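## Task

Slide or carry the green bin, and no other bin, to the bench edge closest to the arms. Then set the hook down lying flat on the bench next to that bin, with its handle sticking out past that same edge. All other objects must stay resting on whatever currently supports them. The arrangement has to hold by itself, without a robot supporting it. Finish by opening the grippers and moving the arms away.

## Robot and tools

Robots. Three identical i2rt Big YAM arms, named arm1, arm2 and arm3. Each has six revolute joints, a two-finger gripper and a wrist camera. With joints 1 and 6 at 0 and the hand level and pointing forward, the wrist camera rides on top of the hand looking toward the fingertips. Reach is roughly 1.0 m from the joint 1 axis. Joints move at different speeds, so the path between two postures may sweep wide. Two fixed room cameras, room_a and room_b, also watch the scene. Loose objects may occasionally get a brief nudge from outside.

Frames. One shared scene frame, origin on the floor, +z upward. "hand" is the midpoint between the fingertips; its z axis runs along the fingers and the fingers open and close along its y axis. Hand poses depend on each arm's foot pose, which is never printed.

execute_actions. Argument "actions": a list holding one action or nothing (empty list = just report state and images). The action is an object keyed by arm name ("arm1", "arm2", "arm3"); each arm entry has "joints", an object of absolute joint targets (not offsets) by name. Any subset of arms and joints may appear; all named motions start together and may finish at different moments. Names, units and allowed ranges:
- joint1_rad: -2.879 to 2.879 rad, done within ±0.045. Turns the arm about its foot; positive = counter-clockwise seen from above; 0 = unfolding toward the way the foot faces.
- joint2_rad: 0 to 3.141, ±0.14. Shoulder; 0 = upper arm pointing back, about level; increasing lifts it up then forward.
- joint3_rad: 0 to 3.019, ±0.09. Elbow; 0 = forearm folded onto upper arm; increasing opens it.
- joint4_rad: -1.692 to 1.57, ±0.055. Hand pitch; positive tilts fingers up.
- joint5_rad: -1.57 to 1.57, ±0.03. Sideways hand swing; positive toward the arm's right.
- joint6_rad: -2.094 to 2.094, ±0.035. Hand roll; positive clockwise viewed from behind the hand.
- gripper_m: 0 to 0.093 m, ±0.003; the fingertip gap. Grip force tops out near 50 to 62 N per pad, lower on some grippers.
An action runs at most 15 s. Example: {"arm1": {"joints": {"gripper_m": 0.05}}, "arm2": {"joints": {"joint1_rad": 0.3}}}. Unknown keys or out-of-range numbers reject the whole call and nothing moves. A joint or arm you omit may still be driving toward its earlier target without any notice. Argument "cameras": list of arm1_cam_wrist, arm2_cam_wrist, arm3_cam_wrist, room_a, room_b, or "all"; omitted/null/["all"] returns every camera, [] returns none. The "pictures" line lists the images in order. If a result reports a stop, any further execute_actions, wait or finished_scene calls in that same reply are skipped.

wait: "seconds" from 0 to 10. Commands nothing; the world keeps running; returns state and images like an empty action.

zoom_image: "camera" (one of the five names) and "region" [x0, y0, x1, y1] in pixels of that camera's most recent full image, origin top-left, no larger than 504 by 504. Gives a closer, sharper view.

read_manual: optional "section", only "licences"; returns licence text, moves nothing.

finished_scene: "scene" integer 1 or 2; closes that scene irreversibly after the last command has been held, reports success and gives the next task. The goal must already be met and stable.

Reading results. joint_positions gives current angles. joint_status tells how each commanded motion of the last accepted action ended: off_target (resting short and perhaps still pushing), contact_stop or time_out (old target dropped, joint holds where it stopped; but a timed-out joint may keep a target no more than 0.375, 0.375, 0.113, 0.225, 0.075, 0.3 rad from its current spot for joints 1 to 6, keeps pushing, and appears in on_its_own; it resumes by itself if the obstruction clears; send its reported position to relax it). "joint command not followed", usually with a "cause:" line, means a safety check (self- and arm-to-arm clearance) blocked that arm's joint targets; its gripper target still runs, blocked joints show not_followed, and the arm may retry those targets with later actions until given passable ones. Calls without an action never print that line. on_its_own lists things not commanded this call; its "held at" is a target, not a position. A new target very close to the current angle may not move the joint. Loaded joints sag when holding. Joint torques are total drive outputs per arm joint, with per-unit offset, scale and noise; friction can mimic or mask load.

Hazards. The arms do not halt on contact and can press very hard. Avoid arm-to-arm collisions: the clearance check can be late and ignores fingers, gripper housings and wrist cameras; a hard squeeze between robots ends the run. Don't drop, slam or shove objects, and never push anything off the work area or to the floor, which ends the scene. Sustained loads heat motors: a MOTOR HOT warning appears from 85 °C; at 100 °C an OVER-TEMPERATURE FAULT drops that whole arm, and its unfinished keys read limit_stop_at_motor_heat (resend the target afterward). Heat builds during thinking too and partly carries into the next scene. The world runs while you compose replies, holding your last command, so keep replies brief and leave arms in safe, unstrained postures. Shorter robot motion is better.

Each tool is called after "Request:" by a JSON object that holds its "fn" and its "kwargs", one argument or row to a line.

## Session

Request:
{"fn": "execute_actions", "kwargs": {
  "actions": []
}}

Scene clock: 0.00 s.
Joint torques (N m, as the arm reports them, + toward a larger angle): no reading
arm1.joint_positions: joint1_rad=+0.539 joint2_rad=+0.526 joint3_rad=+1.521 joint4_rad=-1.547 joint5_rad=-0.113 joint6_rad=+0.725 gripper_m=+0.095
arm1.joint_status: not commanded
arm1.hand: x=-1.0374 y=+0.1090 z=+1.2825 quat_wxyz=(-0.003, +0.612, -0.624, -0.486) (m; scene frame)
arm2.joint_positions: joint1_rad=-0.277 joint2_rad=+0.644 joint3_rad=+1.498 joint4_rad=-1.492 joint5_rad=+0.159 joint6_rad=+0.340 gripper_m=+0.094
arm2.joint_status: not commanded
arm2.hand: x=+0.0835 y=+0.1989 z=+1.3019 quat_wxyz=(-0.339, +0.414, -0.791, -0.297) (m; scene frame)
arm3.joint_positions: joint1_rad=+0.469 joint2_rad=+0.582 joint3_rad=+1.695 joint4_rad=-1.358 joint5_rad=+0.240 joint6_rad=+0.590 gripper_m=+0.094
arm3.joint_status: not commanded
arm3.hand: x=+0.8903 y=+0.1451 z=+1.4722 quat_wxyz=(-0.248, +0.462, -0.635, -0.567) (m; scene frame)
pictures: arm1_cam_wrist, arm2_cam_wrist, arm3_cam_wrist, room_a, room_b
Images, in order (width x height): arm1_cam_wrist 504x504, arm2_cam_wrist 504x504, arm3_cam_wrist 504x504, room_a 504x504, room_b 504x504.

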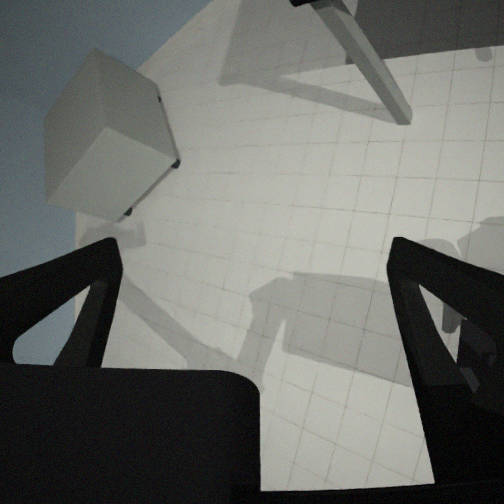

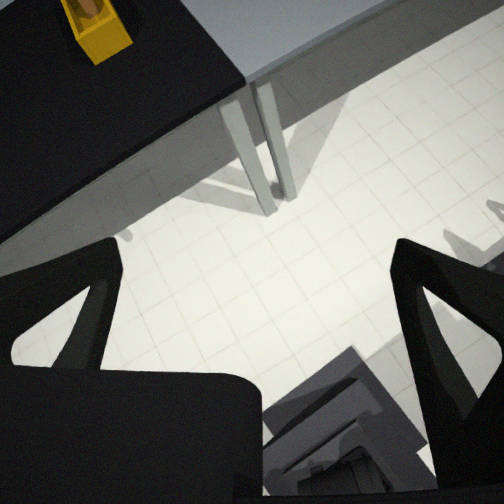

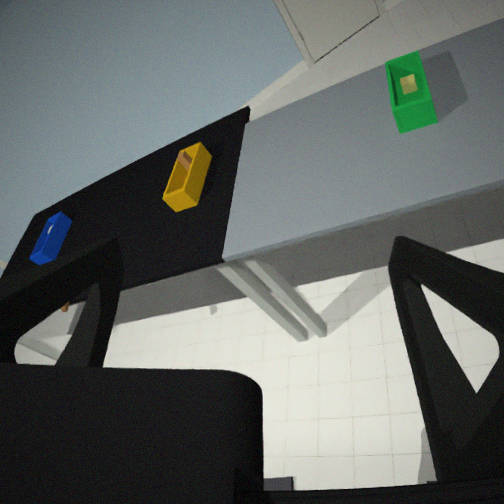

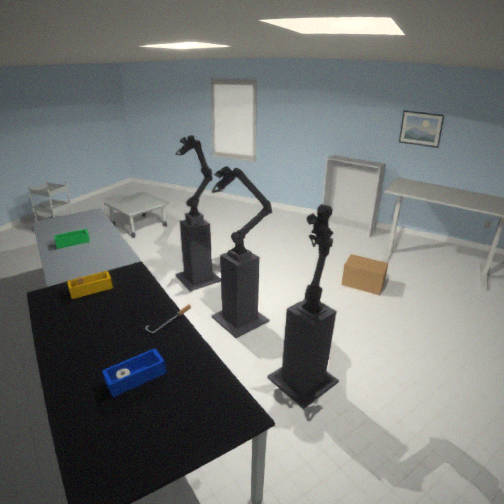

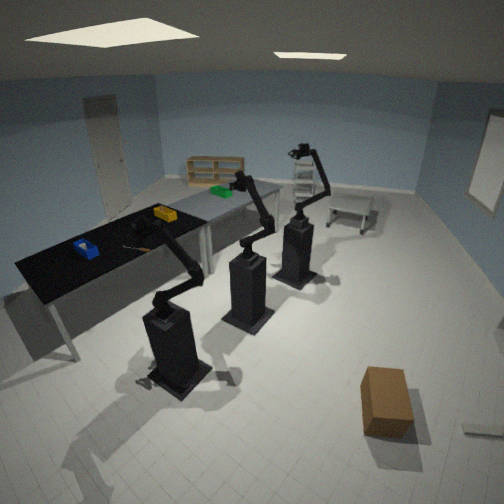

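Request:
{"fn": "zoom_image", "kwargs": {
  "camera": "room_a",
  "region": [20, 200, 280, 440]
}}

Request:
{"fn": "zoom_image", "kwargs": {
  "camera": "room_b",
  "region": [10, 160, 310, 320]
}}

Region (20, 200, 280, 440) of room_a's 504x504 image, scaled by 1.938, with more detail than that image has; it fills the top 465 rows of this view, and the rest is white.

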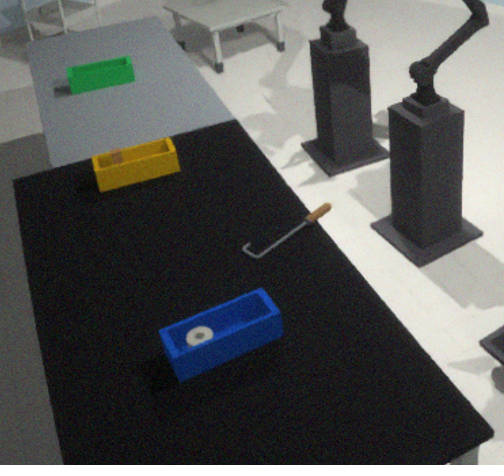

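Region (10, 160, 310, 320) of room_b's 504x504 image, scaled by 1.680, with more detail than that image has; it fills the top 269 rows of this view, and the rest is white.

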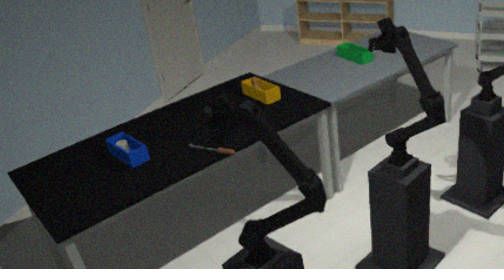

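Request:
{"fn": "execute_actions", "kwargs": {
  "actions": [
    {"arm1": {"joints": {"joint1_rad": -0.29, "joint2_rad": 2.13, "joint3_rad": 1.18, "joint4_rad": 0.995, "joint5_rad": 0.479, "joint6_rad": -1.585}}, "arm2": {"joints": {"joint1_rad": 0.43, "joint2_rad": 1.9, "joint3_rad": 1.52, "joint4_rad": 0.02, "joint5_rad": 0.0, "joint6_rad": -0.01}}, "arm3": {"joints": {"joint1_rad": 0.0, "joint2_rad": 1.7, "joint3_rad": 1.31, "joint4_rad": 0.12, "joint5_rad": 0.0, "joint6_rad": -0.01}}}
  ]
}}

Scene clock: 122.47 s.
Joint torques (N m, as the arm reports them, + toward a larger angle): arm1=[  1.46 -18.96   6.83   1.99   0.    -0.01] | arm2=[ -0.42 -18.7   10.3    2.6    0.14  -0.22] | arm3=[ -0.54 -14.51   9.74   2.2   -0.07  -0.09]
arm1.joint_positions: joint1_rad=-0.294 joint2_rad=+2.141 joint3_rad=+1.170 joint4_rad=+0.970 joint5_rad=+0.476 joint6_rad=-1.576 gripper_m=+0.095
arm1.joint_status: all done
arm1.hand: x=-0.7151 y=+0.7006 z=+0.8094 quat_wxyz=(-0.667, +0.669, -0.227, +0.237) (m; scene frame)
arm2.joint_positions: joint1_rad=+0.437 joint2_rad=+1.893 joint3_rad=+1.500 joint4_rad=-0.004 joint5_rad=+0.000 joint6_rad=+0.002 gripper_m=+0.094
arm2.joint_status: all done
arm2.hand: x=-0.3837 y=+0.6771 z=+0.9783 quat_wxyz=(-0.270, +0.720, -0.416, -0.485) (m; scene frame)
arm3.joint_positions: joint1_rad=-0.004 joint2_rad=+1.694 joint3_rad=+1.292 joint4_rad=+0.099 joint5_rad=+0.003 joint6_rad=-0.001 gripper_m=+0.094
arm3.joint_status: all done
arm3.hand: x=+0.9259 y=+0.7196 z=+1.0685 quat_wxyz=(-0.422, +0.567, -0.572, -0.416) (m; scene frame)
pictures: arm1_cam_wrist, arm2_cam_wrist, arm3_cam_wrist, room_a, room_b
Images, in order (width x height): arm1_cam_wrist 504x504, arm2_cam_wrist 504x504, arm3_cam_wrist 504x504, room_a 504x504, room_b 504x504.

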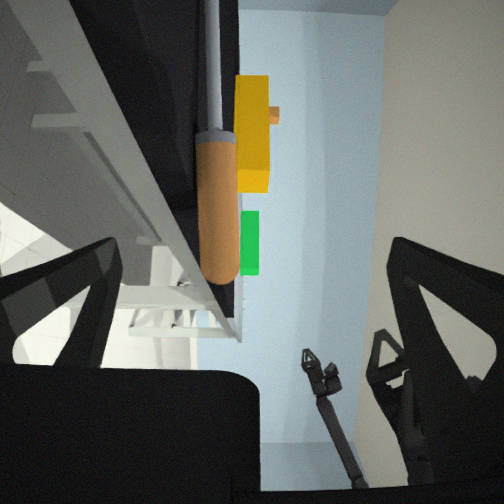

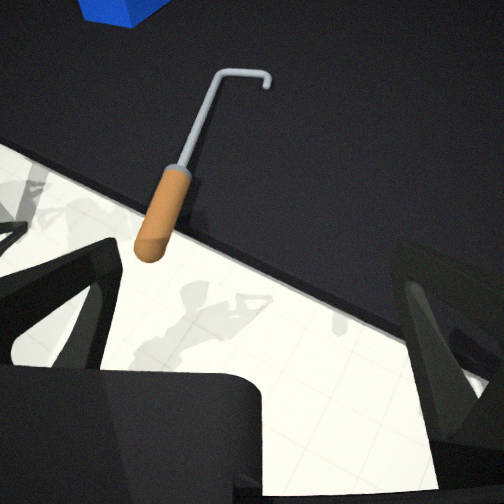

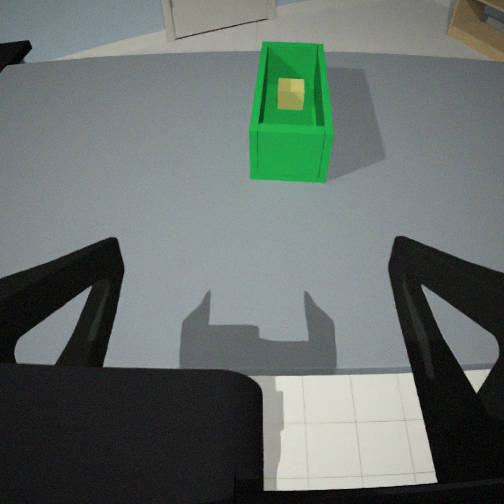

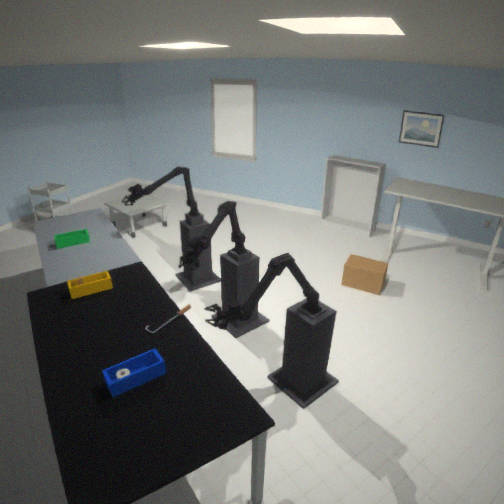

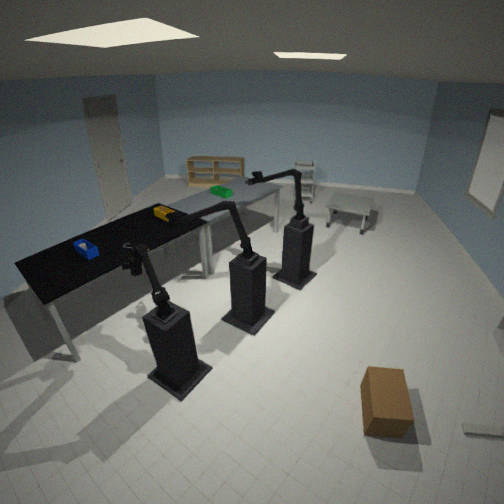

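Request:
{"fn": "execute_actions", "kwargs": {
  "actions": [
    {"arm1": {"joints": {"joint1_rad": -0.19, "joint2_rad": 2.195, "joint5_rad": 0.60}}, "arm2": {"joints": {"joint1_rad": 0.61, "joint2_rad": 2.54, "joint3_rad": 2.14, "joint4_rad": 0.555, "joint5_rad": 0.375}}}
  ],
  "cameras": ["arm1_cam_wrist", "arm2_cam_wrist"]
}}

Scene clock: 159.23 s.
Joint torques (N m, as the arm reports them, + toward a larger angle): arm1=[  1.   -17.47   6.48   1.8    0.05   0.02] | arm2=[  0.5  -26.17  12.33   2.46   0.17  -0.21] | arm3=[ -0.63 -14.67   9.83   2.19  -0.08  -0.09]
arm1.joint_positions: joint1_rad=-0.187 joint2_rad=+2.189 joint3_rad=+1.170 joint4_rad=+0.974 joint5_rad=+0.597 joint6_rad=-1.578 gripper_m=+0.095
arm1.joint_status: all done
arm1.hand: x=-0.7741 y=+0.7053 z=+0.7768 quat_wxyz=(-0.650, +0.682, -0.227, +0.246) (m; scene frame)
arm2.joint_positions: joint1_rad=+0.607 joint2_rad=+2.545 joint3_rad=+2.090 joint4_rad=+0.534 joint5_rad=+0.374 joint6_rad=+0.001 gripper_m=+0.094
arm2.joint_status: all done
arm2.hand: x=-0.5517 y=+0.7651 z=+0.8902 quat_wxyz=(-0.414, +0.545, -0.408, -0.604) (m; scene frame)
arm3.joint_positions: joint1_rad=-0.004 joint2_rad=+1.694 joint3_rad=+1.292 joint4_rad=+0.099 joint5_rad=+0.003 joint6_rad=-0.001 gripper_m=+0.094
arm3.joint_status: not commanded
arm3.hand: x=+0.9259 y=+0.7196 z=+1.0685 quat_wxyz=(-0.422, +0.567, -0.572, -0.416) (m; scene frame)
pictures: arm1_cam_wrist, arm2_cam_wrist
Images, in order (width x height): arm1_cam_wrist 504x504, arm2_cam_wrist 504x504.

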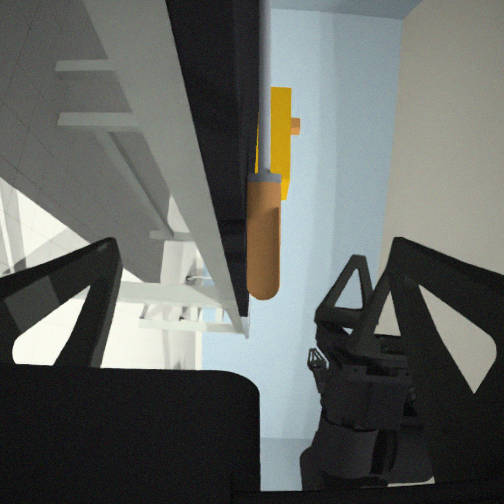

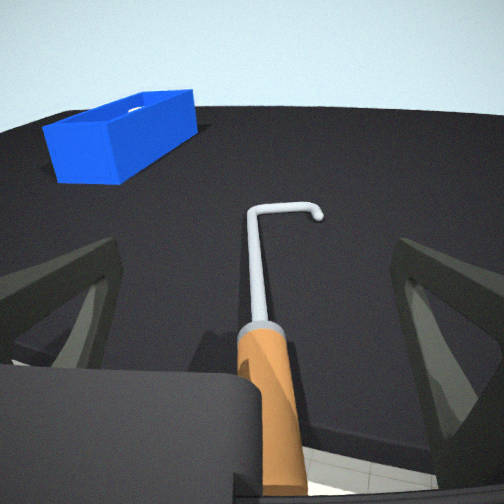

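Request:
{"fn": "execute_actions", "kwargs": {
  "actions": [
    {"arm2": {"joints": {"joint2_rad": 2.65, "joint5_rad": 0.36}}}
  ],
  "cameras": ["arm1_cam_wrist", "arm2_cam_wrist"]
}}

Request:
{"fn": "zoom_image", "kwargs": {
  "camera": "arm1_cam_wrist",
  "region": [190, 170, 370, 350]
}}

Scene clock: 179.90 s.
Joint torques (N m, as the arm reports them, + toward a larger angle): arm1=[  1.14 -17.88   6.48   1.74   0.04   0.03] | arm2=[  0.44 -24.8   11.46   2.27   0.06  -0.21] | arm3=[ -0.61 -14.7    9.81   2.21  -0.08  -0.09]
arm1.joint_positions: joint1_rad=-0.187 joint2_rad=+2.189 joint3_rad=+1.170 joint4_rad=+0.974 joint5_rad=+0.597 joint6_rad=-1.578 gripper_m=+0.095
arm1.joint_status: not commanded
arm1.hand: x=-0.7741 y=+0.7053 z=+0.7768 quat_wxyz=(-0.650, +0.682, -0.227, +0.246) (m; scene frame)
arm2.joint_positions: joint1_rad=+0.607 joint2_rad=+2.632 joint3_rad=+2.098 joint4_rad=+0.537 joint5_rad=+0.363 joint6_rad=+0.001 gripper_m=+0.094
arm2.joint_status: all done
arm2.hand: x=-0.5536 y=+0.7632 z=+0.8154 quat_wxyz=(-0.405, +0.573, -0.412, -0.581) (m; scene frame)
arm3.joint_positions: joint1_rad=-0.004 joint2_rad=+1.694 joint3_rad=+1.292 joint4_rad=+0.099 joint5_rad=+0.003 joint6_rad=-0.001 gripper_m=+0.094
arm3.joint_status: not commanded
arm3.hand: x=+0.9259 y=+0.7196 z=+1.0685 quat_wxyz=(-0.422, +0.567, -0.572, -0.416) (m; scene frame)
pictures: arm1_cam_wrist, arm2_cam_wrist
Images, in order (width x height): arm1_cam_wrist 504x504, arm2_cam_wrist 504x504.

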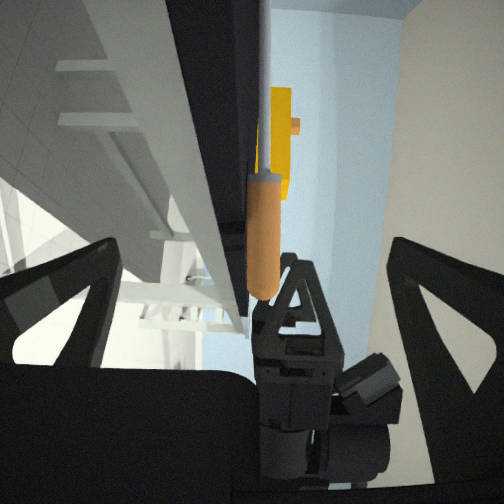

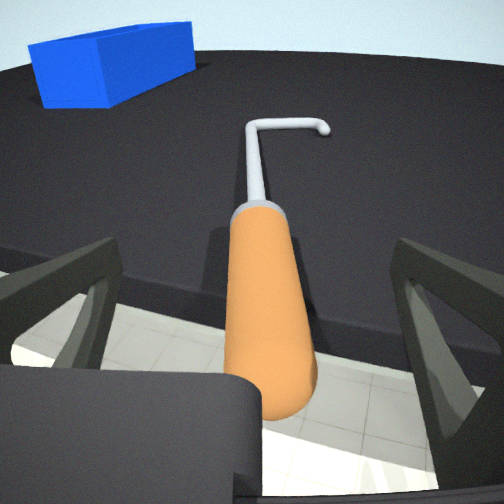

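Region (190, 170, 370, 350) of arm1_cam_wrist's 504x504 image, scaled by 2.800, with more detail than that image has.

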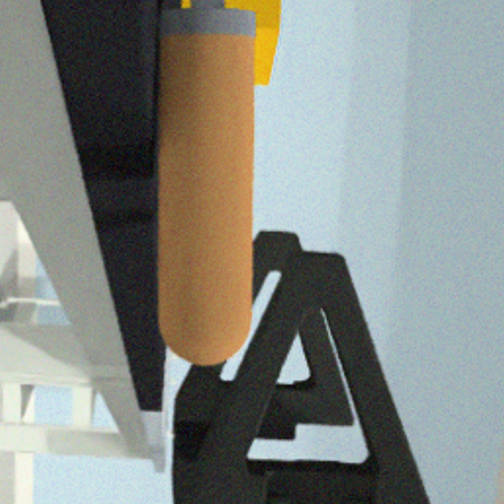

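Request:
{"fn": "execute_actions", "kwargs": {
  "actions": [
    {"arm2": {"joints": {"joint1_rad": 0.593, "joint2_rad": 2.69, "joint6_rad": -1.575}}}
  ],
  "cameras": ["arm1_cam_wrist", "arm2_cam_wrist"]
}}

Request:
{"fn": "zoom_image", "kwargs": {
  "camera": "arm1_cam_wrist",
  "region": [190, 170, 370, 350]
}}

Scene clock: 201.43 s.
Joint torques (N m, as the arm reports them, + toward a larger angle): arm1=[  0.97 -17.82   6.42   1.78   0.04   0.01] | arm2=[ -0.46 -23.27  11.45   2.43   0.06  -0.12] | arm3=[ -0.58 -14.77   9.8    2.18  -0.08  -0.09]
arm1.joint_positions: joint1_rad=-0.187 joint2_rad=+2.189 joint3_rad=+1.170 joint4_rad=+0.974 joint5_rad=+0.597 joint6_rad=-1.578 gripper_m=+0.095
arm1.joint_status: not commanded
arm1.hand: x=-0.7741 y=+0.7053 z=+0.7768 quat_wxyz=(-0.650, +0.682, -0.227, +0.246) (m; scene frame)
arm2.joint_positions: joint1_rad=+0.603 joint2_rad=+2.652 joint3_rad=+2.098 joint4_rad=+0.537 joint5_rad=+0.362 joint6_rad=-1.563 gripper_m=+0.094
arm2.joint_status: all done
arm2.hand: x=-0.5494 y=+0.7645 z=+0.7963 quat_wxyz=(-0.691, +0.703, +0.114, -0.123) (m; scene frame)
arm3.joint_positions: joint1_rad=-0.004 joint2_rad=+1.694 joint3_rad=+1.292 joint4_rad=+0.099 joint5_rad=+0.003 joint6_rad=-0.001 gripper_m=+0.094
arm3.joint_status: not commanded
arm3.hand: x=+0.9259 y=+0.7196 z=+1.0685 quat_wxyz=(-0.422, +0.567, -0.572, -0.416) (m; scene frame)
pictures: arm1_cam_wrist, arm2_cam_wrist
Images, in order (width x height): arm1_cam_wrist 504x504, arm2_cam_wrist 504x504.

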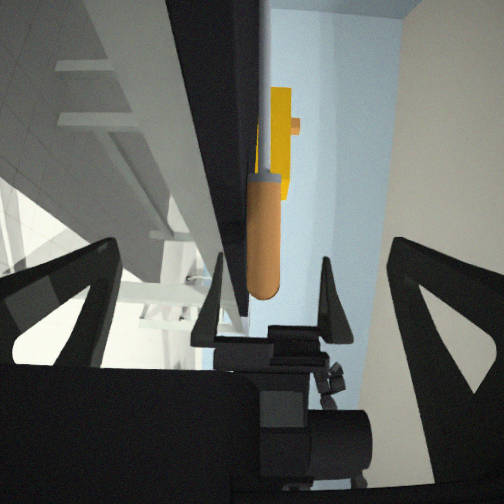

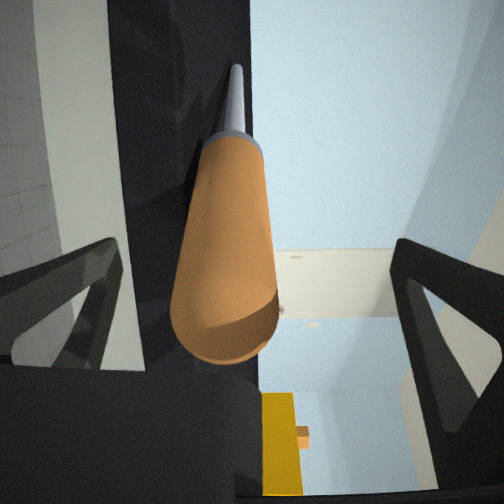

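Region (190, 170, 370, 350) of arm1_cam_wrist's 504x504 image, scaled by 2.800, with more detail than that image has.

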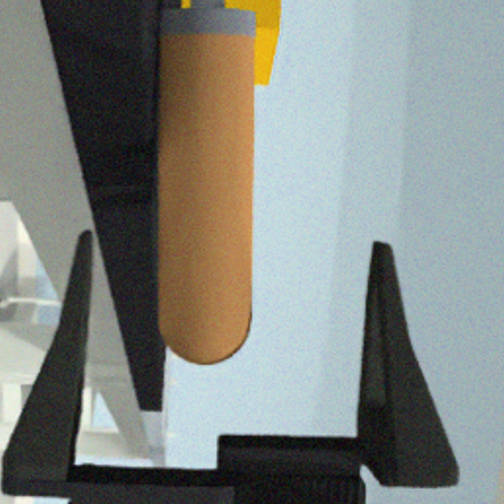

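Request:
{"fn": "execute_actions", "kwargs": {
  "actions": [
    {"arm2": {"joints": {"joint4_rad": 0.48, "gripper_m": 0.01}}}
  ],
  "cameras": ["arm1_cam_wrist", "arm2_cam_wrist"]
}}

Request:
{"fn": "zoom_image", "kwargs": {
  "camera": "arm1_cam_wrist",
  "region": [190, 170, 370, 350]
}}

Scene clock: 213.67 s.
Joint torques (N m, as the arm reports them, + toward a larger angle): arm1=[  1.07 -18.14   6.52   1.82   0.04   0.03] | arm2=[ -0.38 -23.39  11.47   0.83   0.09  -0.12] | arm3=[ -0.53 -14.7    9.79   2.2   -0.08  -0.09]
arm1.joint_positions: joint1_rad=-0.187 joint2_rad=+2.189 joint3_rad=+1.170 joint4_rad=+0.974 joint5_rad=+0.597 joint6_rad=-1.578 gripper_m=+0.095
arm1.joint_status: not commanded
arm1.hand: x=-0.7741 y=+0.7053 z=+0.7768 quat_wxyz=(-0.650, +0.682, -0.227, +0.246) (m; scene frame)
arm2.joint_positions: joint1_rad=+0.602 joint2_rad=+2.654 joint3_rad=+2.098 joint4_rad=+0.503 joint5_rad=+0.362 joint6_rad=-1.564 gripper_m=+0.029
arm2.joint_status: gripper_m off_target (ended at +0.029, target +0.010); the others done
arm2.hand: x=-0.5490 y=+0.7643 z=+0.7863 quat_wxyz=(-0.680, +0.714, +0.121, -0.116) (m; scene frame)
arm3.joint_positions: joint1_rad=-0.004 joint2_rad=+1.694 joint3_rad=+1.292 joint4_rad=+0.099 joint5_rad=+0.003 joint6_rad=-0.001 gripper_m=+0.094
arm3.joint_status: not commanded
arm3.hand: x=+0.9259 y=+0.7196 z=+1.0685 quat_wxyz=(-0.422, +0.567, -0.572, -0.416) (m; scene frame)
pictures: arm1_cam_wrist, arm2_cam_wrist
Images, in order (width x height): arm1_cam_wrist 504x504, arm2_cam_wrist 504x504.

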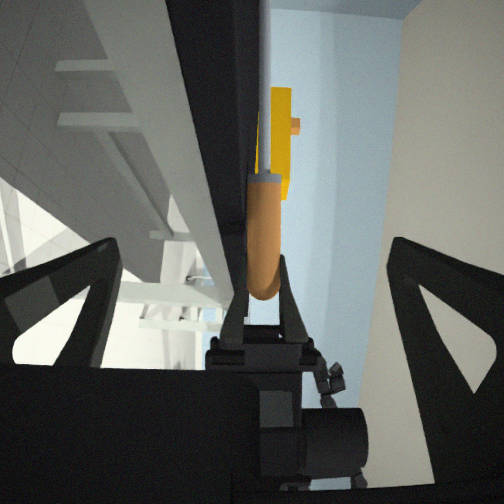

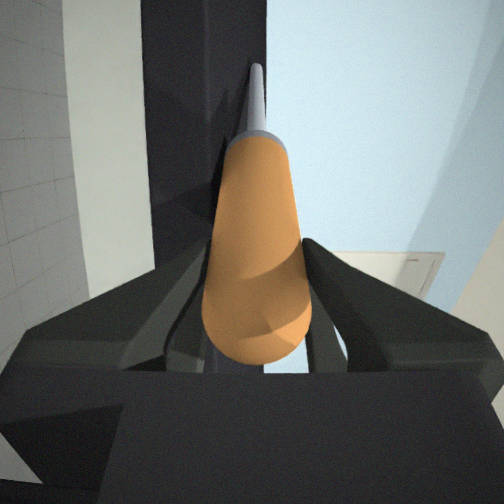

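Region (190, 170, 370, 350) of arm1_cam_wrist's 504x504 image, scaled by 2.800, with more detail than that image has.

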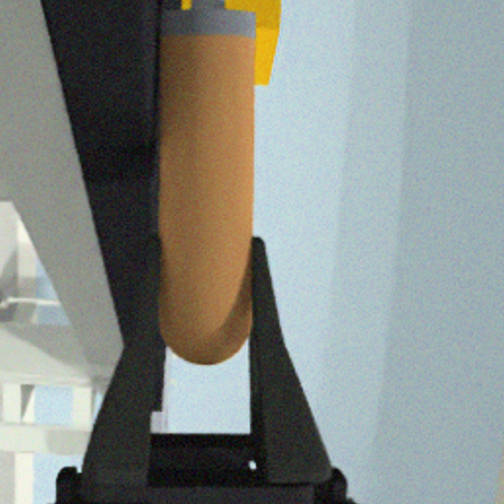

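Request:
{"fn": "execute_actions", "kwargs": {
  "actions": []
}}

Scene clock: 243.57 s.
Joint torques (N m, as the arm reports them, + toward a larger angle): arm1=[  1.11 -17.92   6.5    1.77   0.09   0.  ] | arm2=[ -0.5  -23.39  11.48   0.92   0.08  -0.11] | arm3=[ -0.67 -14.69   9.8    2.22  -0.08  -0.08]
arm1.joint_positions: joint1_rad=-0.187 joint2_rad=+2.189 joint3_rad=+1.170 joint4_rad=+0.974 joint5_rad=+0.597 joint6_rad=-1.578 gripper_m=+0.095
arm1.joint_status: not commanded
arm1.hand: x=-0.7741 y=+0.7053 z=+0.7768 quat_wxyz=(-0.650, +0.682, -0.227, +0.246) (m; scene frame)
arm2.joint_positions: joint1_rad=+0.602 joint2_rad=+2.654 joint3_rad=+2.098 joint4_rad=+0.503 joint5_rad=+0.362 joint6_rad=-1.564 gripper_m=+0.029
arm2.joint_status: gripper_m off_target (ended at +0.029, target +0.010); the others done
arm2.hand: x=-0.5490 y=+0.7643 z=+0.7863 quat_wxyz=(-0.680, +0.714, +0.121, -0.116) (m; scene frame)
arm3.joint_positions: joint1_rad=-0.004 joint2_rad=+1.694 joint3_rad=+1.292 joint4_rad=+0.099 joint5_rad=+0.003 joint6_rad=-0.001 gripper_m=+0.094
arm3.joint_status: not commanded
arm3.hand: x=+0.9259 y=+0.7196 z=+1.0685 quat_wxyz=(-0.422, +0.567, -0.572, -0.416) (m; scene frame)
pictures: arm1_cam_wrist, arm2_cam_wrist, arm3_cam_wrist, room_a, room_b
Images, in order (width x height): arm1_cam_wrist 504x504, arm2_cam_wrist 504x504, arm3_cam_wrist 504x504, room_a 504x504, room_b 504x504.

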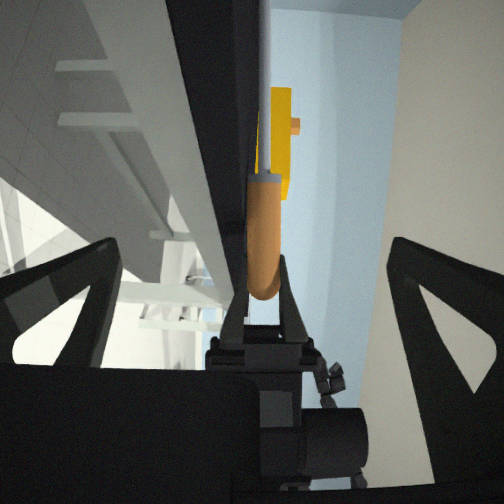

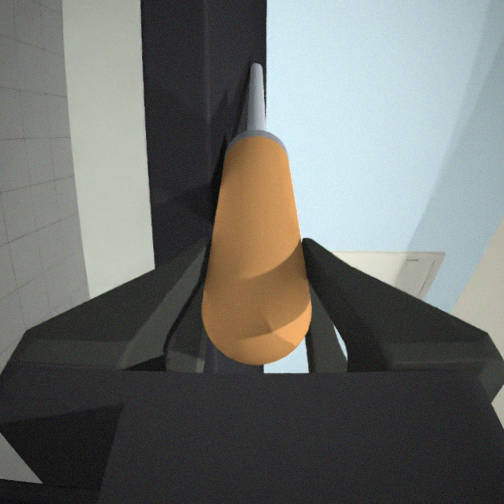

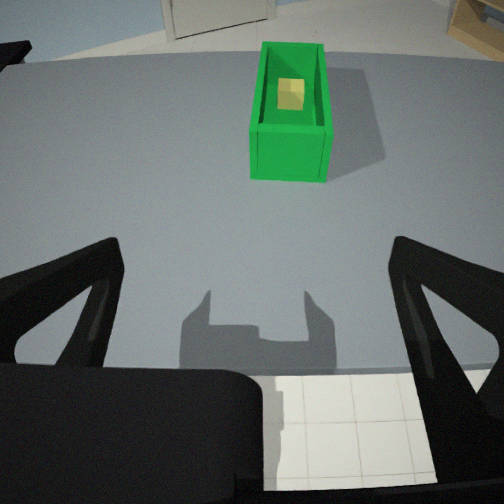

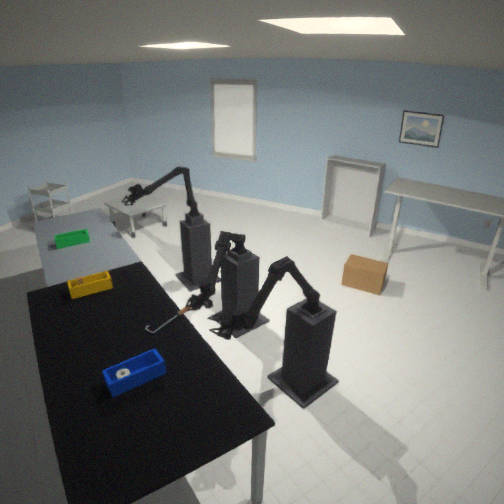

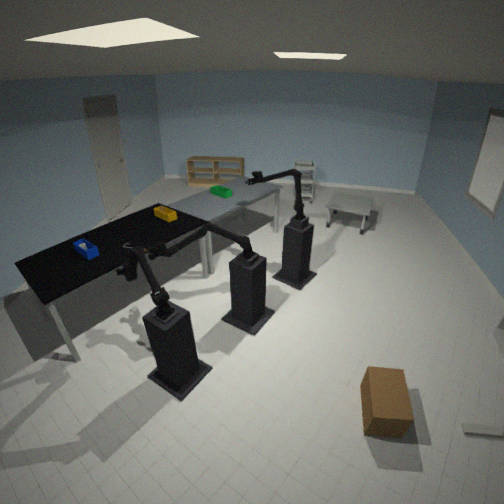

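Request:
{"fn": "execute_actions", "kwargs": {
  "actions": [
    {"arm2": {"joints": {"joint2_rad": 2.43}}}
  ],
  "cameras": ["arm1_cam_wrist", "arm2_cam_wrist"]
}}

Scene clock: 365.30 s.
Joint torques (N m, as the arm reports them, + toward a larger angle): arm1=[  1.36 -17.89   6.44   1.87   0.04   0.01] | arm2=[ -0.19 -28.31  12.12   2.46   0.07  -0.11] | arm3=[ -0.61 -14.67   9.79   2.23  -0.07  -0.09]
arm1.joint_positions: joint1_rad=-0.187 joint2_rad=+2.189 joint3_rad=+1.170 joint4_rad=+0.974 joint5_rad=+0.597 joint6_rad=-1.578 gripper_m=+0.095
arm1.joint_status: not commanded
arm1.hand: x=-0.7741 y=+0.7053 z=+0.7768 quat_wxyz=(-0.650, +0.682, -0.227, +0.246) (m; scene frame)
arm2.joint_positions: joint1_rad=+0.602 joint2_rad=+2.463 joint3_rad=+2.098 joint4_rad=+0.458 joint5_rad=+0.362 joint6_rad=-1.564 gripper_m=+0.029
arm2.joint_status: all done
arm2.hand: x=-0.5484 y=+0.7673 z=+0.9534 quat_wxyz=(-0.724, +0.669, +0.094, -0.141) (m; scene frame)
arm3.joint_positions: joint1_rad=-0.004 joint2_rad=+1.694 joint3_rad=+1.292 joint4_rad=+0.099 joint5_rad=+0.003 joint6_rad=-0.001 gripper_m=+0.094
arm3.joint_status: not commanded
arm3.hand: x=+0.9259 y=+0.7196 z=+1.0685 quat_wxyz=(-0.422, +0.567, -0.572, -0.416) (m; scene frame)
pictures: arm1_cam_wrist, arm2_cam_wrist
Images, in order (width x height): arm1_cam_wrist 504x504, arm2_cam_wrist 504x504.

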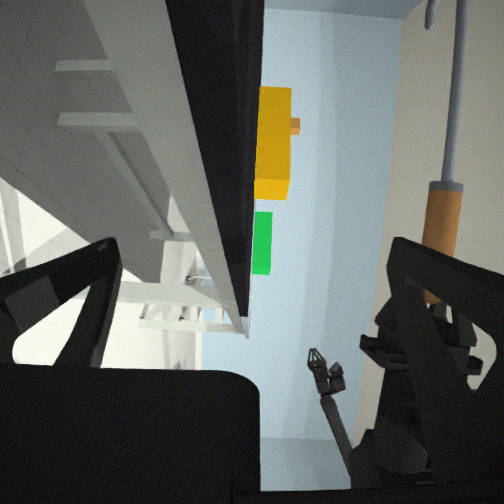

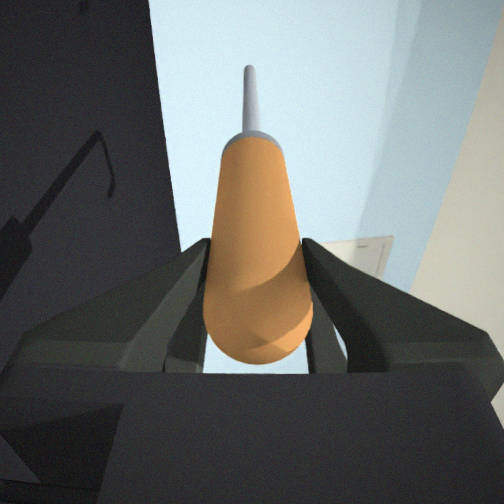

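Request:
{"fn": "execute_actions", "kwargs": {
  "actions": [
    {"arm2": {"joints": {"joint1_rad": -0.10, "joint5_rad": -0.15}}, "arm3": {"joints": {"joint1_rad": 0.082, "joint2_rad": 2.40, "joint3_rad": 1.26, "joint4_rad": 1.16, "joint5_rad": -0.61, "joint6_rad": 1.58}}}
  ],
  "cameras": ["arm2_cam_wrist", "arm3_cam_wrist", "room_a"]
}}

Scene clock: 382.50 s.
Joint torques (N m, as the arm reports them, + toward a larger angle): arm1=[  0.95 -18.05   6.51   1.78   0.06   0.01] | arm2=[  0.82 -28.24  12.09   2.5    0.11  -0.11] | arm3=[ -1.56 -19.63   5.68   2.04  -0.11  -0.01]
arm1.joint_positions: joint1_rad=-0.187 joint2_rad=+2.189 joint3_rad=+1.170 joint4_rad=+0.974 joint5_rad=+0.597 joint6_rad=-1.578 gripper_m=+0.095
arm1.joint_status: not commanded
arm1.hand: x=-0.7741 y=+0.7053 z=+0.7768 quat_wxyz=(-0.650, +0.682, -0.227, +0.246) (m; scene frame)
arm2.joint_positions: joint1_rad=-0.105 joint2_rad=+2.463 joint3_rad=+2.098 joint4_rad=+0.458 joint5_rad=-0.148 joint6_rad=-1.564 gripper_m=+0.029
arm2.joint_status: all done
arm2.hand: x=-0.0015 y=+0.9590 z=+0.9465 quat_wxyz=(-0.736, +0.673, +0.045, -0.053) (m; scene frame)
arm3.joint_positions: joint1_rad=+0.092 joint2_rad=+2.412 joint3_rad=+1.242 joint4_rad=+1.142 joint5_rad=-0.607 joint6_rad=+1.571 gripper_m=+0.094
arm3.joint_status: all done
arm3.hand: x=+0.7598 y=+0.7006 z=+0.7680 quat_wxyz=(+0.243, +0.238, -0.674, -0.656) (m; scene frame)
pictures: arm2_cam_wrist, arm3_cam_wrist, room_a
Images, in order (width x height): arm2_cam_wrist 504x504, arm3_cam_wrist 504x504, room_a 504x504.

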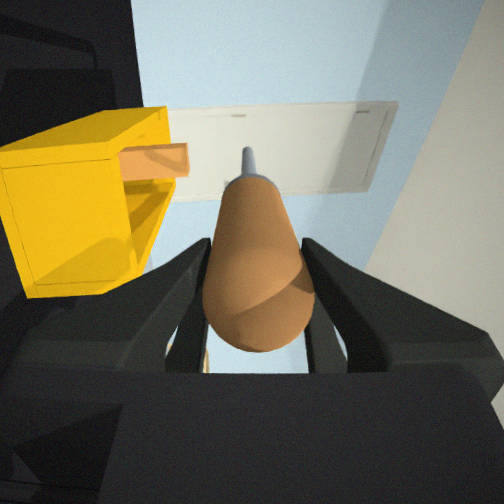

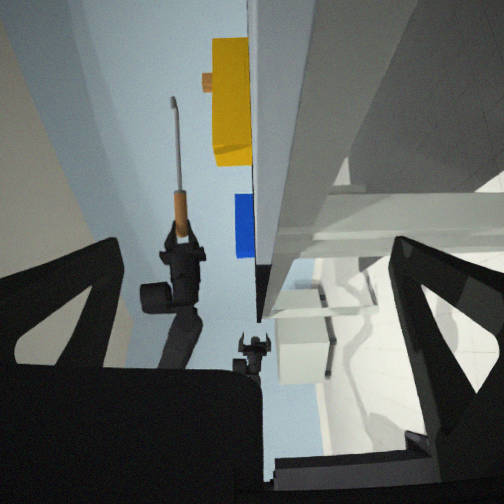

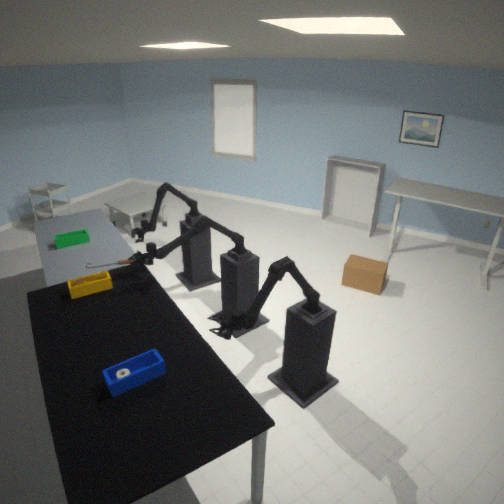

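Request:
{"fn": "execute_actions", "kwargs": {
  "actions": [
    {"arm2": {"joints": {"joint1_rad": -0.80, "joint5_rad": -0.95}}, "arm1": {"joints": {"joint2_rad": 1.5, "joint4_rad": 0.5}}}
  ],
  "cameras": ["arm2_cam_wrist", "arm3_cam_wrist", "room_a"]
}}

Scene clock: 464.93 s.
Joint torques (N m, as the arm reports them, + toward a larger angle): arm1=[  1.51 -12.66  10.1    0.64  -0.01   0.03] | arm2=[  0.75 -27.99  11.8    2.22   0.2   -0.11] | arm3=[ -1.62 -19.2    5.65   2.04  -0.1   -0.01]
arm1.joint_positions: joint1_rad=-0.187 joint2_rad=+1.497 joint3_rad=+1.165 joint4_rad=+0.511 joint5_rad=+0.597 joint6_rad=-1.579 gripper_m=+0.095
arm1.joint_status: all done
arm1.hand: x=-0.7836 y=+0.6288 z=+1.1393 quat_wxyz=(-0.724, +0.603, -0.246, +0.225) (m; scene frame)
arm2.joint_positions: joint1_rad=-0.804 joint2_rad=+2.463 joint3_rad=+2.098 joint4_rad=+0.458 joint5_rad=-0.951 joint6_rad=-1.564 gripper_m=+0.029
arm2.joint_status: all done
arm2.hand: x=+0.4876 y=+0.7655 z=+0.9344 quat_wxyz=(-0.723, +0.680, +0.102, -0.068) (m; scene frame)
arm3.joint_positions: joint1_rad=+0.092 joint2_rad=+2.412 joint3_rad=+1.242 joint4_rad=+1.142 joint5_rad=-0.607 joint6_rad=+1.571 gripper_m=+0.094
arm3.joint_status: not commanded
arm3.hand: x=+0.7598 y=+0.7006 z=+0.7680 quat_wxyz=(+0.243, +0.238, -0.674, -0.656) (m; scene frame)
pictures: arm2_cam_wrist, arm3_cam_wrist, room_a
Images, in order (width x height): arm2_cam_wrist 504x504, arm3_cam_wrist 504x504, room_a 504x504.

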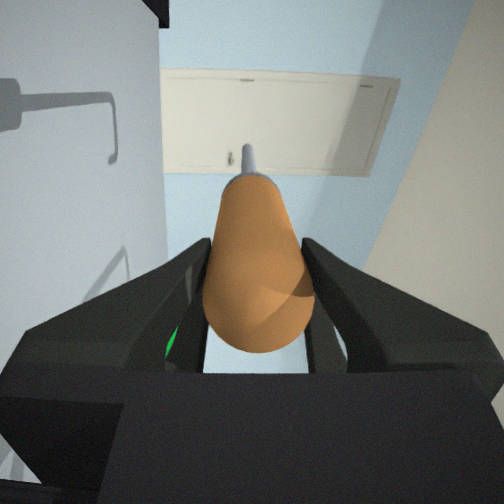

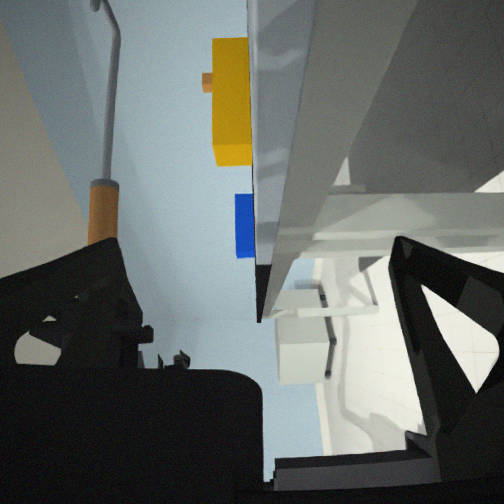

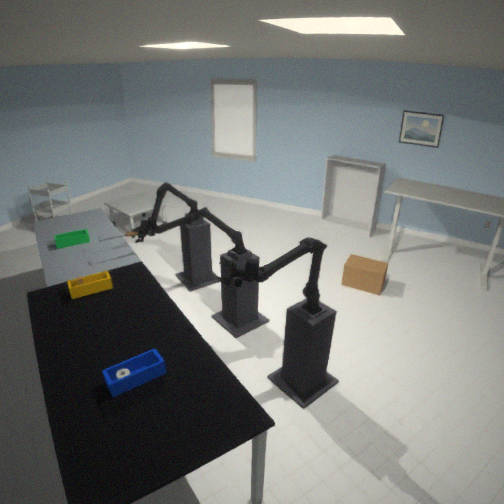

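Request:
{"fn": "execute_actions", "kwargs": {
  "actions": [
    {"arm2": {"joints": {"joint2_rad": 2.57, "joint6_rad": -1.63}}}
  ],
  "cameras": ["arm2_cam_wrist", "arm3_cam_wrist"]
}}

Scene clock: 483.13 s.
Joint torques (N m, as the arm reports them, + toward a larger angle): arm1=[  0.88 -12.63  10.16   0.6    0.     0.02] | arm2=[  0.46 -29.38  11.29   2.25   0.08  -0.18] | arm3=[ -1.54 -19.27   5.66   2.05  -0.11  -0.01]
arm1.joint_positions: joint1_rad=-0.187 joint2_rad=+1.497 joint3_rad=+1.165 joint4_rad=+0.511 joint5_rad=+0.597 joint6_rad=-1.579 gripper_m=+0.095
arm1.joint_status: not commanded
arm1.hand: x=-0.7836 y=+0.6288 z=+1.1393 quat_wxyz=(-0.724, +0.603, -0.246, +0.225) (m; scene frame)
arm2.joint_positions: joint1_rad=-0.804 joint2_rad=+2.616 joint3_rad=+2.098 joint4_rad=+0.458 joint5_rad=-0.950 joint6_rad=-1.612 gripper_m=+0.029
arm2.joint_status: all done
arm2.hand: x=+0.4857 y=+0.7648 z=+0.8014 quat_wxyz=(-0.689, +0.715, +0.079, -0.091) (m; scene frame)
arm3.joint_positions: joint1_rad=+0.092 joint2_rad=+2.412 joint3_rad=+1.242 joint4_rad=+1.142 joint5_rad=-0.607 joint6_rad=+1.571 gripper_m=+0.094
arm3.joint_status: not commanded
arm3.hand: x=+0.7598 y=+0.7006 z=+0.7680 quat_wxyz=(+0.243, +0.238, -0.674, -0.656) (m; scene frame)
pictures: arm2_cam_wrist, arm3_cam_wrist
Images, in order (width x height): arm2_cam_wrist 504x504, arm3_cam_wrist 504x504.

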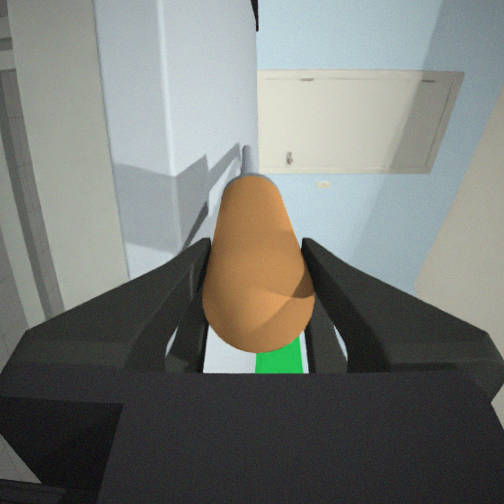

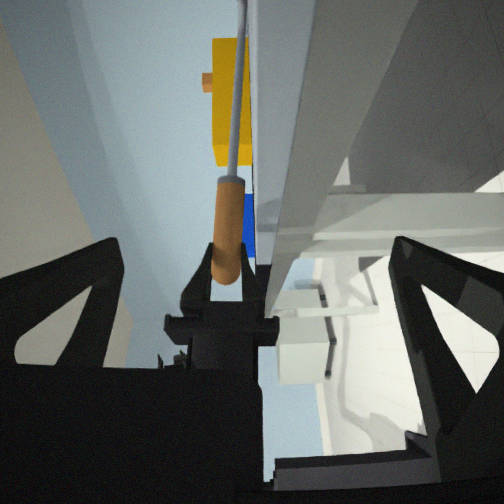

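Request:
{"fn": "execute_actions", "kwargs": {
  "actions": [
    {"arm2": {"joints": {"joint2_rad": 2.655}}}
  ],
  "cameras": ["arm2_cam_wrist", "arm3_cam_wrist"]
}}

Scene clock: 495.33 s.
Joint torques (N m, as the arm reports them, + toward a larger angle): arm1=[  1.14 -12.54  10.06   0.58  -0.01   0.02] | arm2=[  0.48 -23.51  11.28   2.21   0.09   0.02] | arm3=[ -1.58 -19.24   5.67   2.03  -0.1   -0.02]
arm1.joint_positions: joint1_rad=-0.187 joint2_rad=+1.497 joint3_rad=+1.165 joint4_rad=+0.511 joint5_rad=+0.597 joint6_rad=-1.579 gripper_m=+0.095
arm1.joint_status: not commanded
arm1.hand: x=-0.7836 y=+0.6288 z=+1.1393 quat_wxyz=(-0.724, +0.603, -0.246, +0.225) (m; scene frame)
arm2.joint_positions: joint1_rad=-0.804 joint2_rad=+2.625 joint3_rad=+2.098 joint4_rad=+0.460 joint5_rad=-0.950 joint6_rad=-1.632 gripper_m=+0.029
arm2.joint_status: all done
arm2.hand: x=+0.4852 y=+0.7643 z=+0.7941 quat_wxyz=(-0.688, +0.716, +0.085, -0.086) (m; scene frame)
arm3.joint_positions: joint1_rad=+0.092 joint2_rad=+2.412 joint3_rad=+1.242 joint4_rad=+1.142 joint5_rad=-0.607 joint6_rad=+1.571 gripper_m=+0.094
arm3.joint_status: not commanded
arm3.hand: x=+0.7598 y=+0.7006 z=+0.7680 quat_wxyz=(+0.243, +0.238, -0.674, -0.656) (m; scene frame)
pictures: arm2_cam_wrist, arm3_cam_wrist
Images, in order (width x height): arm2_cam_wrist 504x504, arm3_cam_wrist 504x504.

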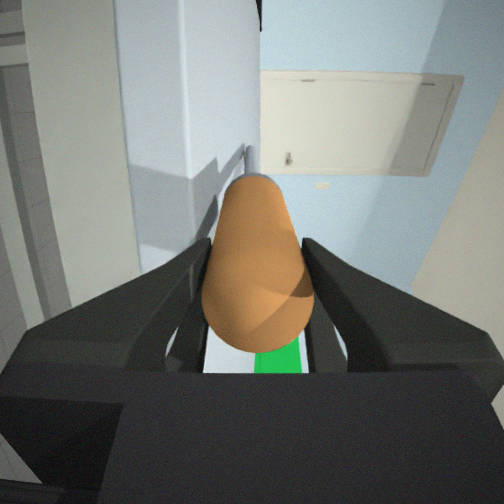

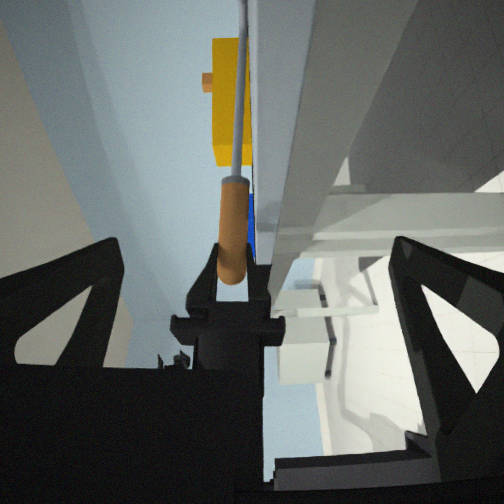

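Request:
{"fn": "execute_actions", "kwargs": {
  "actions": [
    {"arm2": {"joints": {"gripper_m": 0.093}}}
  ],
  "cameras": ["arm2_cam_wrist", "arm3_cam_wrist"]
}}

Scene clock: 506.17 s.
Joint torques (N m, as the arm reports them, + toward a larger angle): arm1=[  1.01 -12.7   10.11   0.67  -0.03   0.02] | arm2=[  0.29 -23.49  11.3    2.19   0.08   0.01] | arm3=[ -1.51 -19.29   5.67   2.03  -0.1   -0.01]
arm1.joint_positions: joint1_rad=-0.187 joint2_rad=+1.497 joint3_rad=+1.165 joint4_rad=+0.511 joint5_rad=+0.597 joint6_rad=-1.579 gripper_m=+0.095
arm1.joint_status: not commanded
arm1.hand: x=-0.7836 y=+0.6288 z=+1.1393 quat_wxyz=(-0.724, +0.603, -0.246, +0.225) (m; scene frame)
arm2.joint_positions: joint1_rad=-0.804 joint2_rad=+2.625 joint3_rad=+2.098 joint4_rad=+0.460 joint5_rad=-0.950 joint6_rad=-1.632 gripper_m=+0.093
arm2.joint_status: all done
arm2.hand: x=+0.4852 y=+0.7643 z=+0.7938 quat_wxyz=(-0.688, +0.716, +0.084, -0.086) (m; scene frame)
arm3.joint_positions: joint1_rad=+0.092 joint2_rad=+2.412 joint3_rad=+1.242 joint4_rad=+1.142 joint5_rad=-0.607 joint6_rad=+1.571 gripper_m=+0.094
arm3.joint_status: not commanded
arm3.hand: x=+0.7598 y=+0.7006 z=+0.7680 quat_wxyz=(+0.243, +0.238, -0.674, -0.656) (m; scene frame)
pictures: arm2_cam_wrist, arm3_cam_wrist
Images, in order (width x height): arm2_cam_wrist 504x504, arm3_cam_wrist 504x504.

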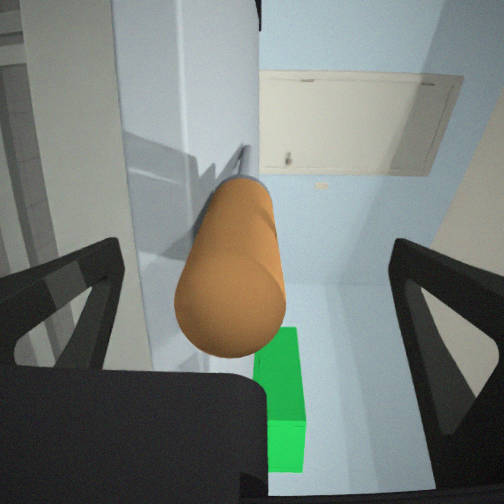

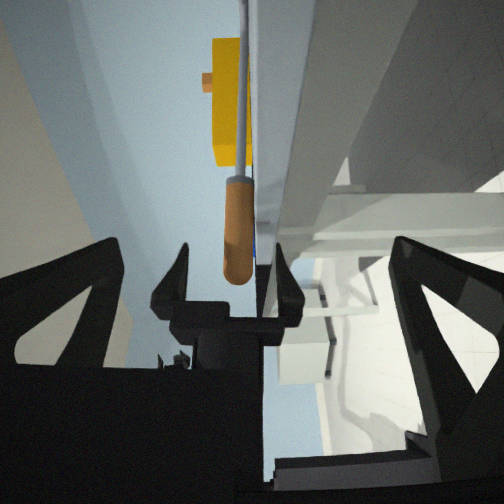

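Request:
{"fn": "zoom_image", "kwargs": {
  "camera": "arm3_cam_wrist",
  "region": [140, 150, 340, 350]
}}

Request:
{"fn": "zoom_image", "kwargs": {
  "camera": "arm2_cam_wrist",
  "region": [100, 100, 350, 380]
}}

Region (140, 150, 340, 350) of arm3_cam_wrist's 504x504 image, scaled by 2.520, with more detail than that image has.

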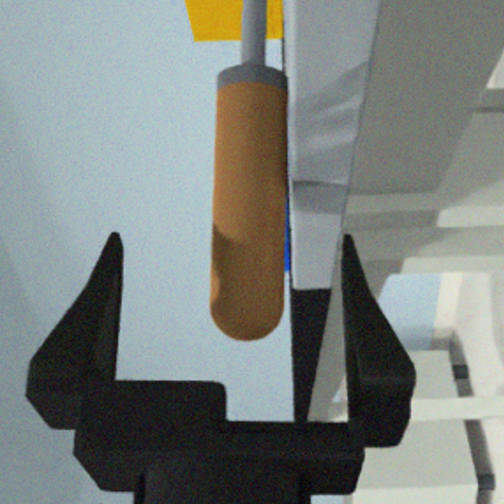

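Region (100, 100, 350, 380) of arm2_cam_wrist's 504x504 image, scaled by 1.800, with more detail than that image has; it fills the left 450 columns of this view, and the rest is white.

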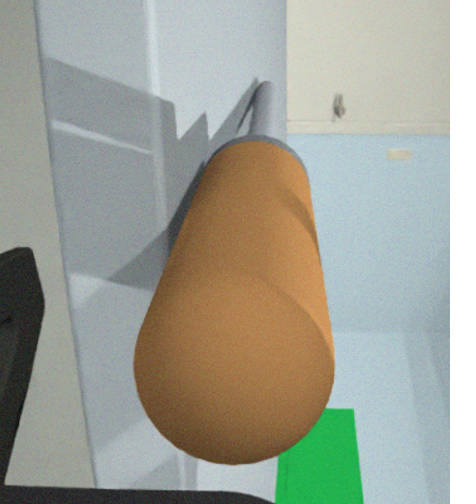

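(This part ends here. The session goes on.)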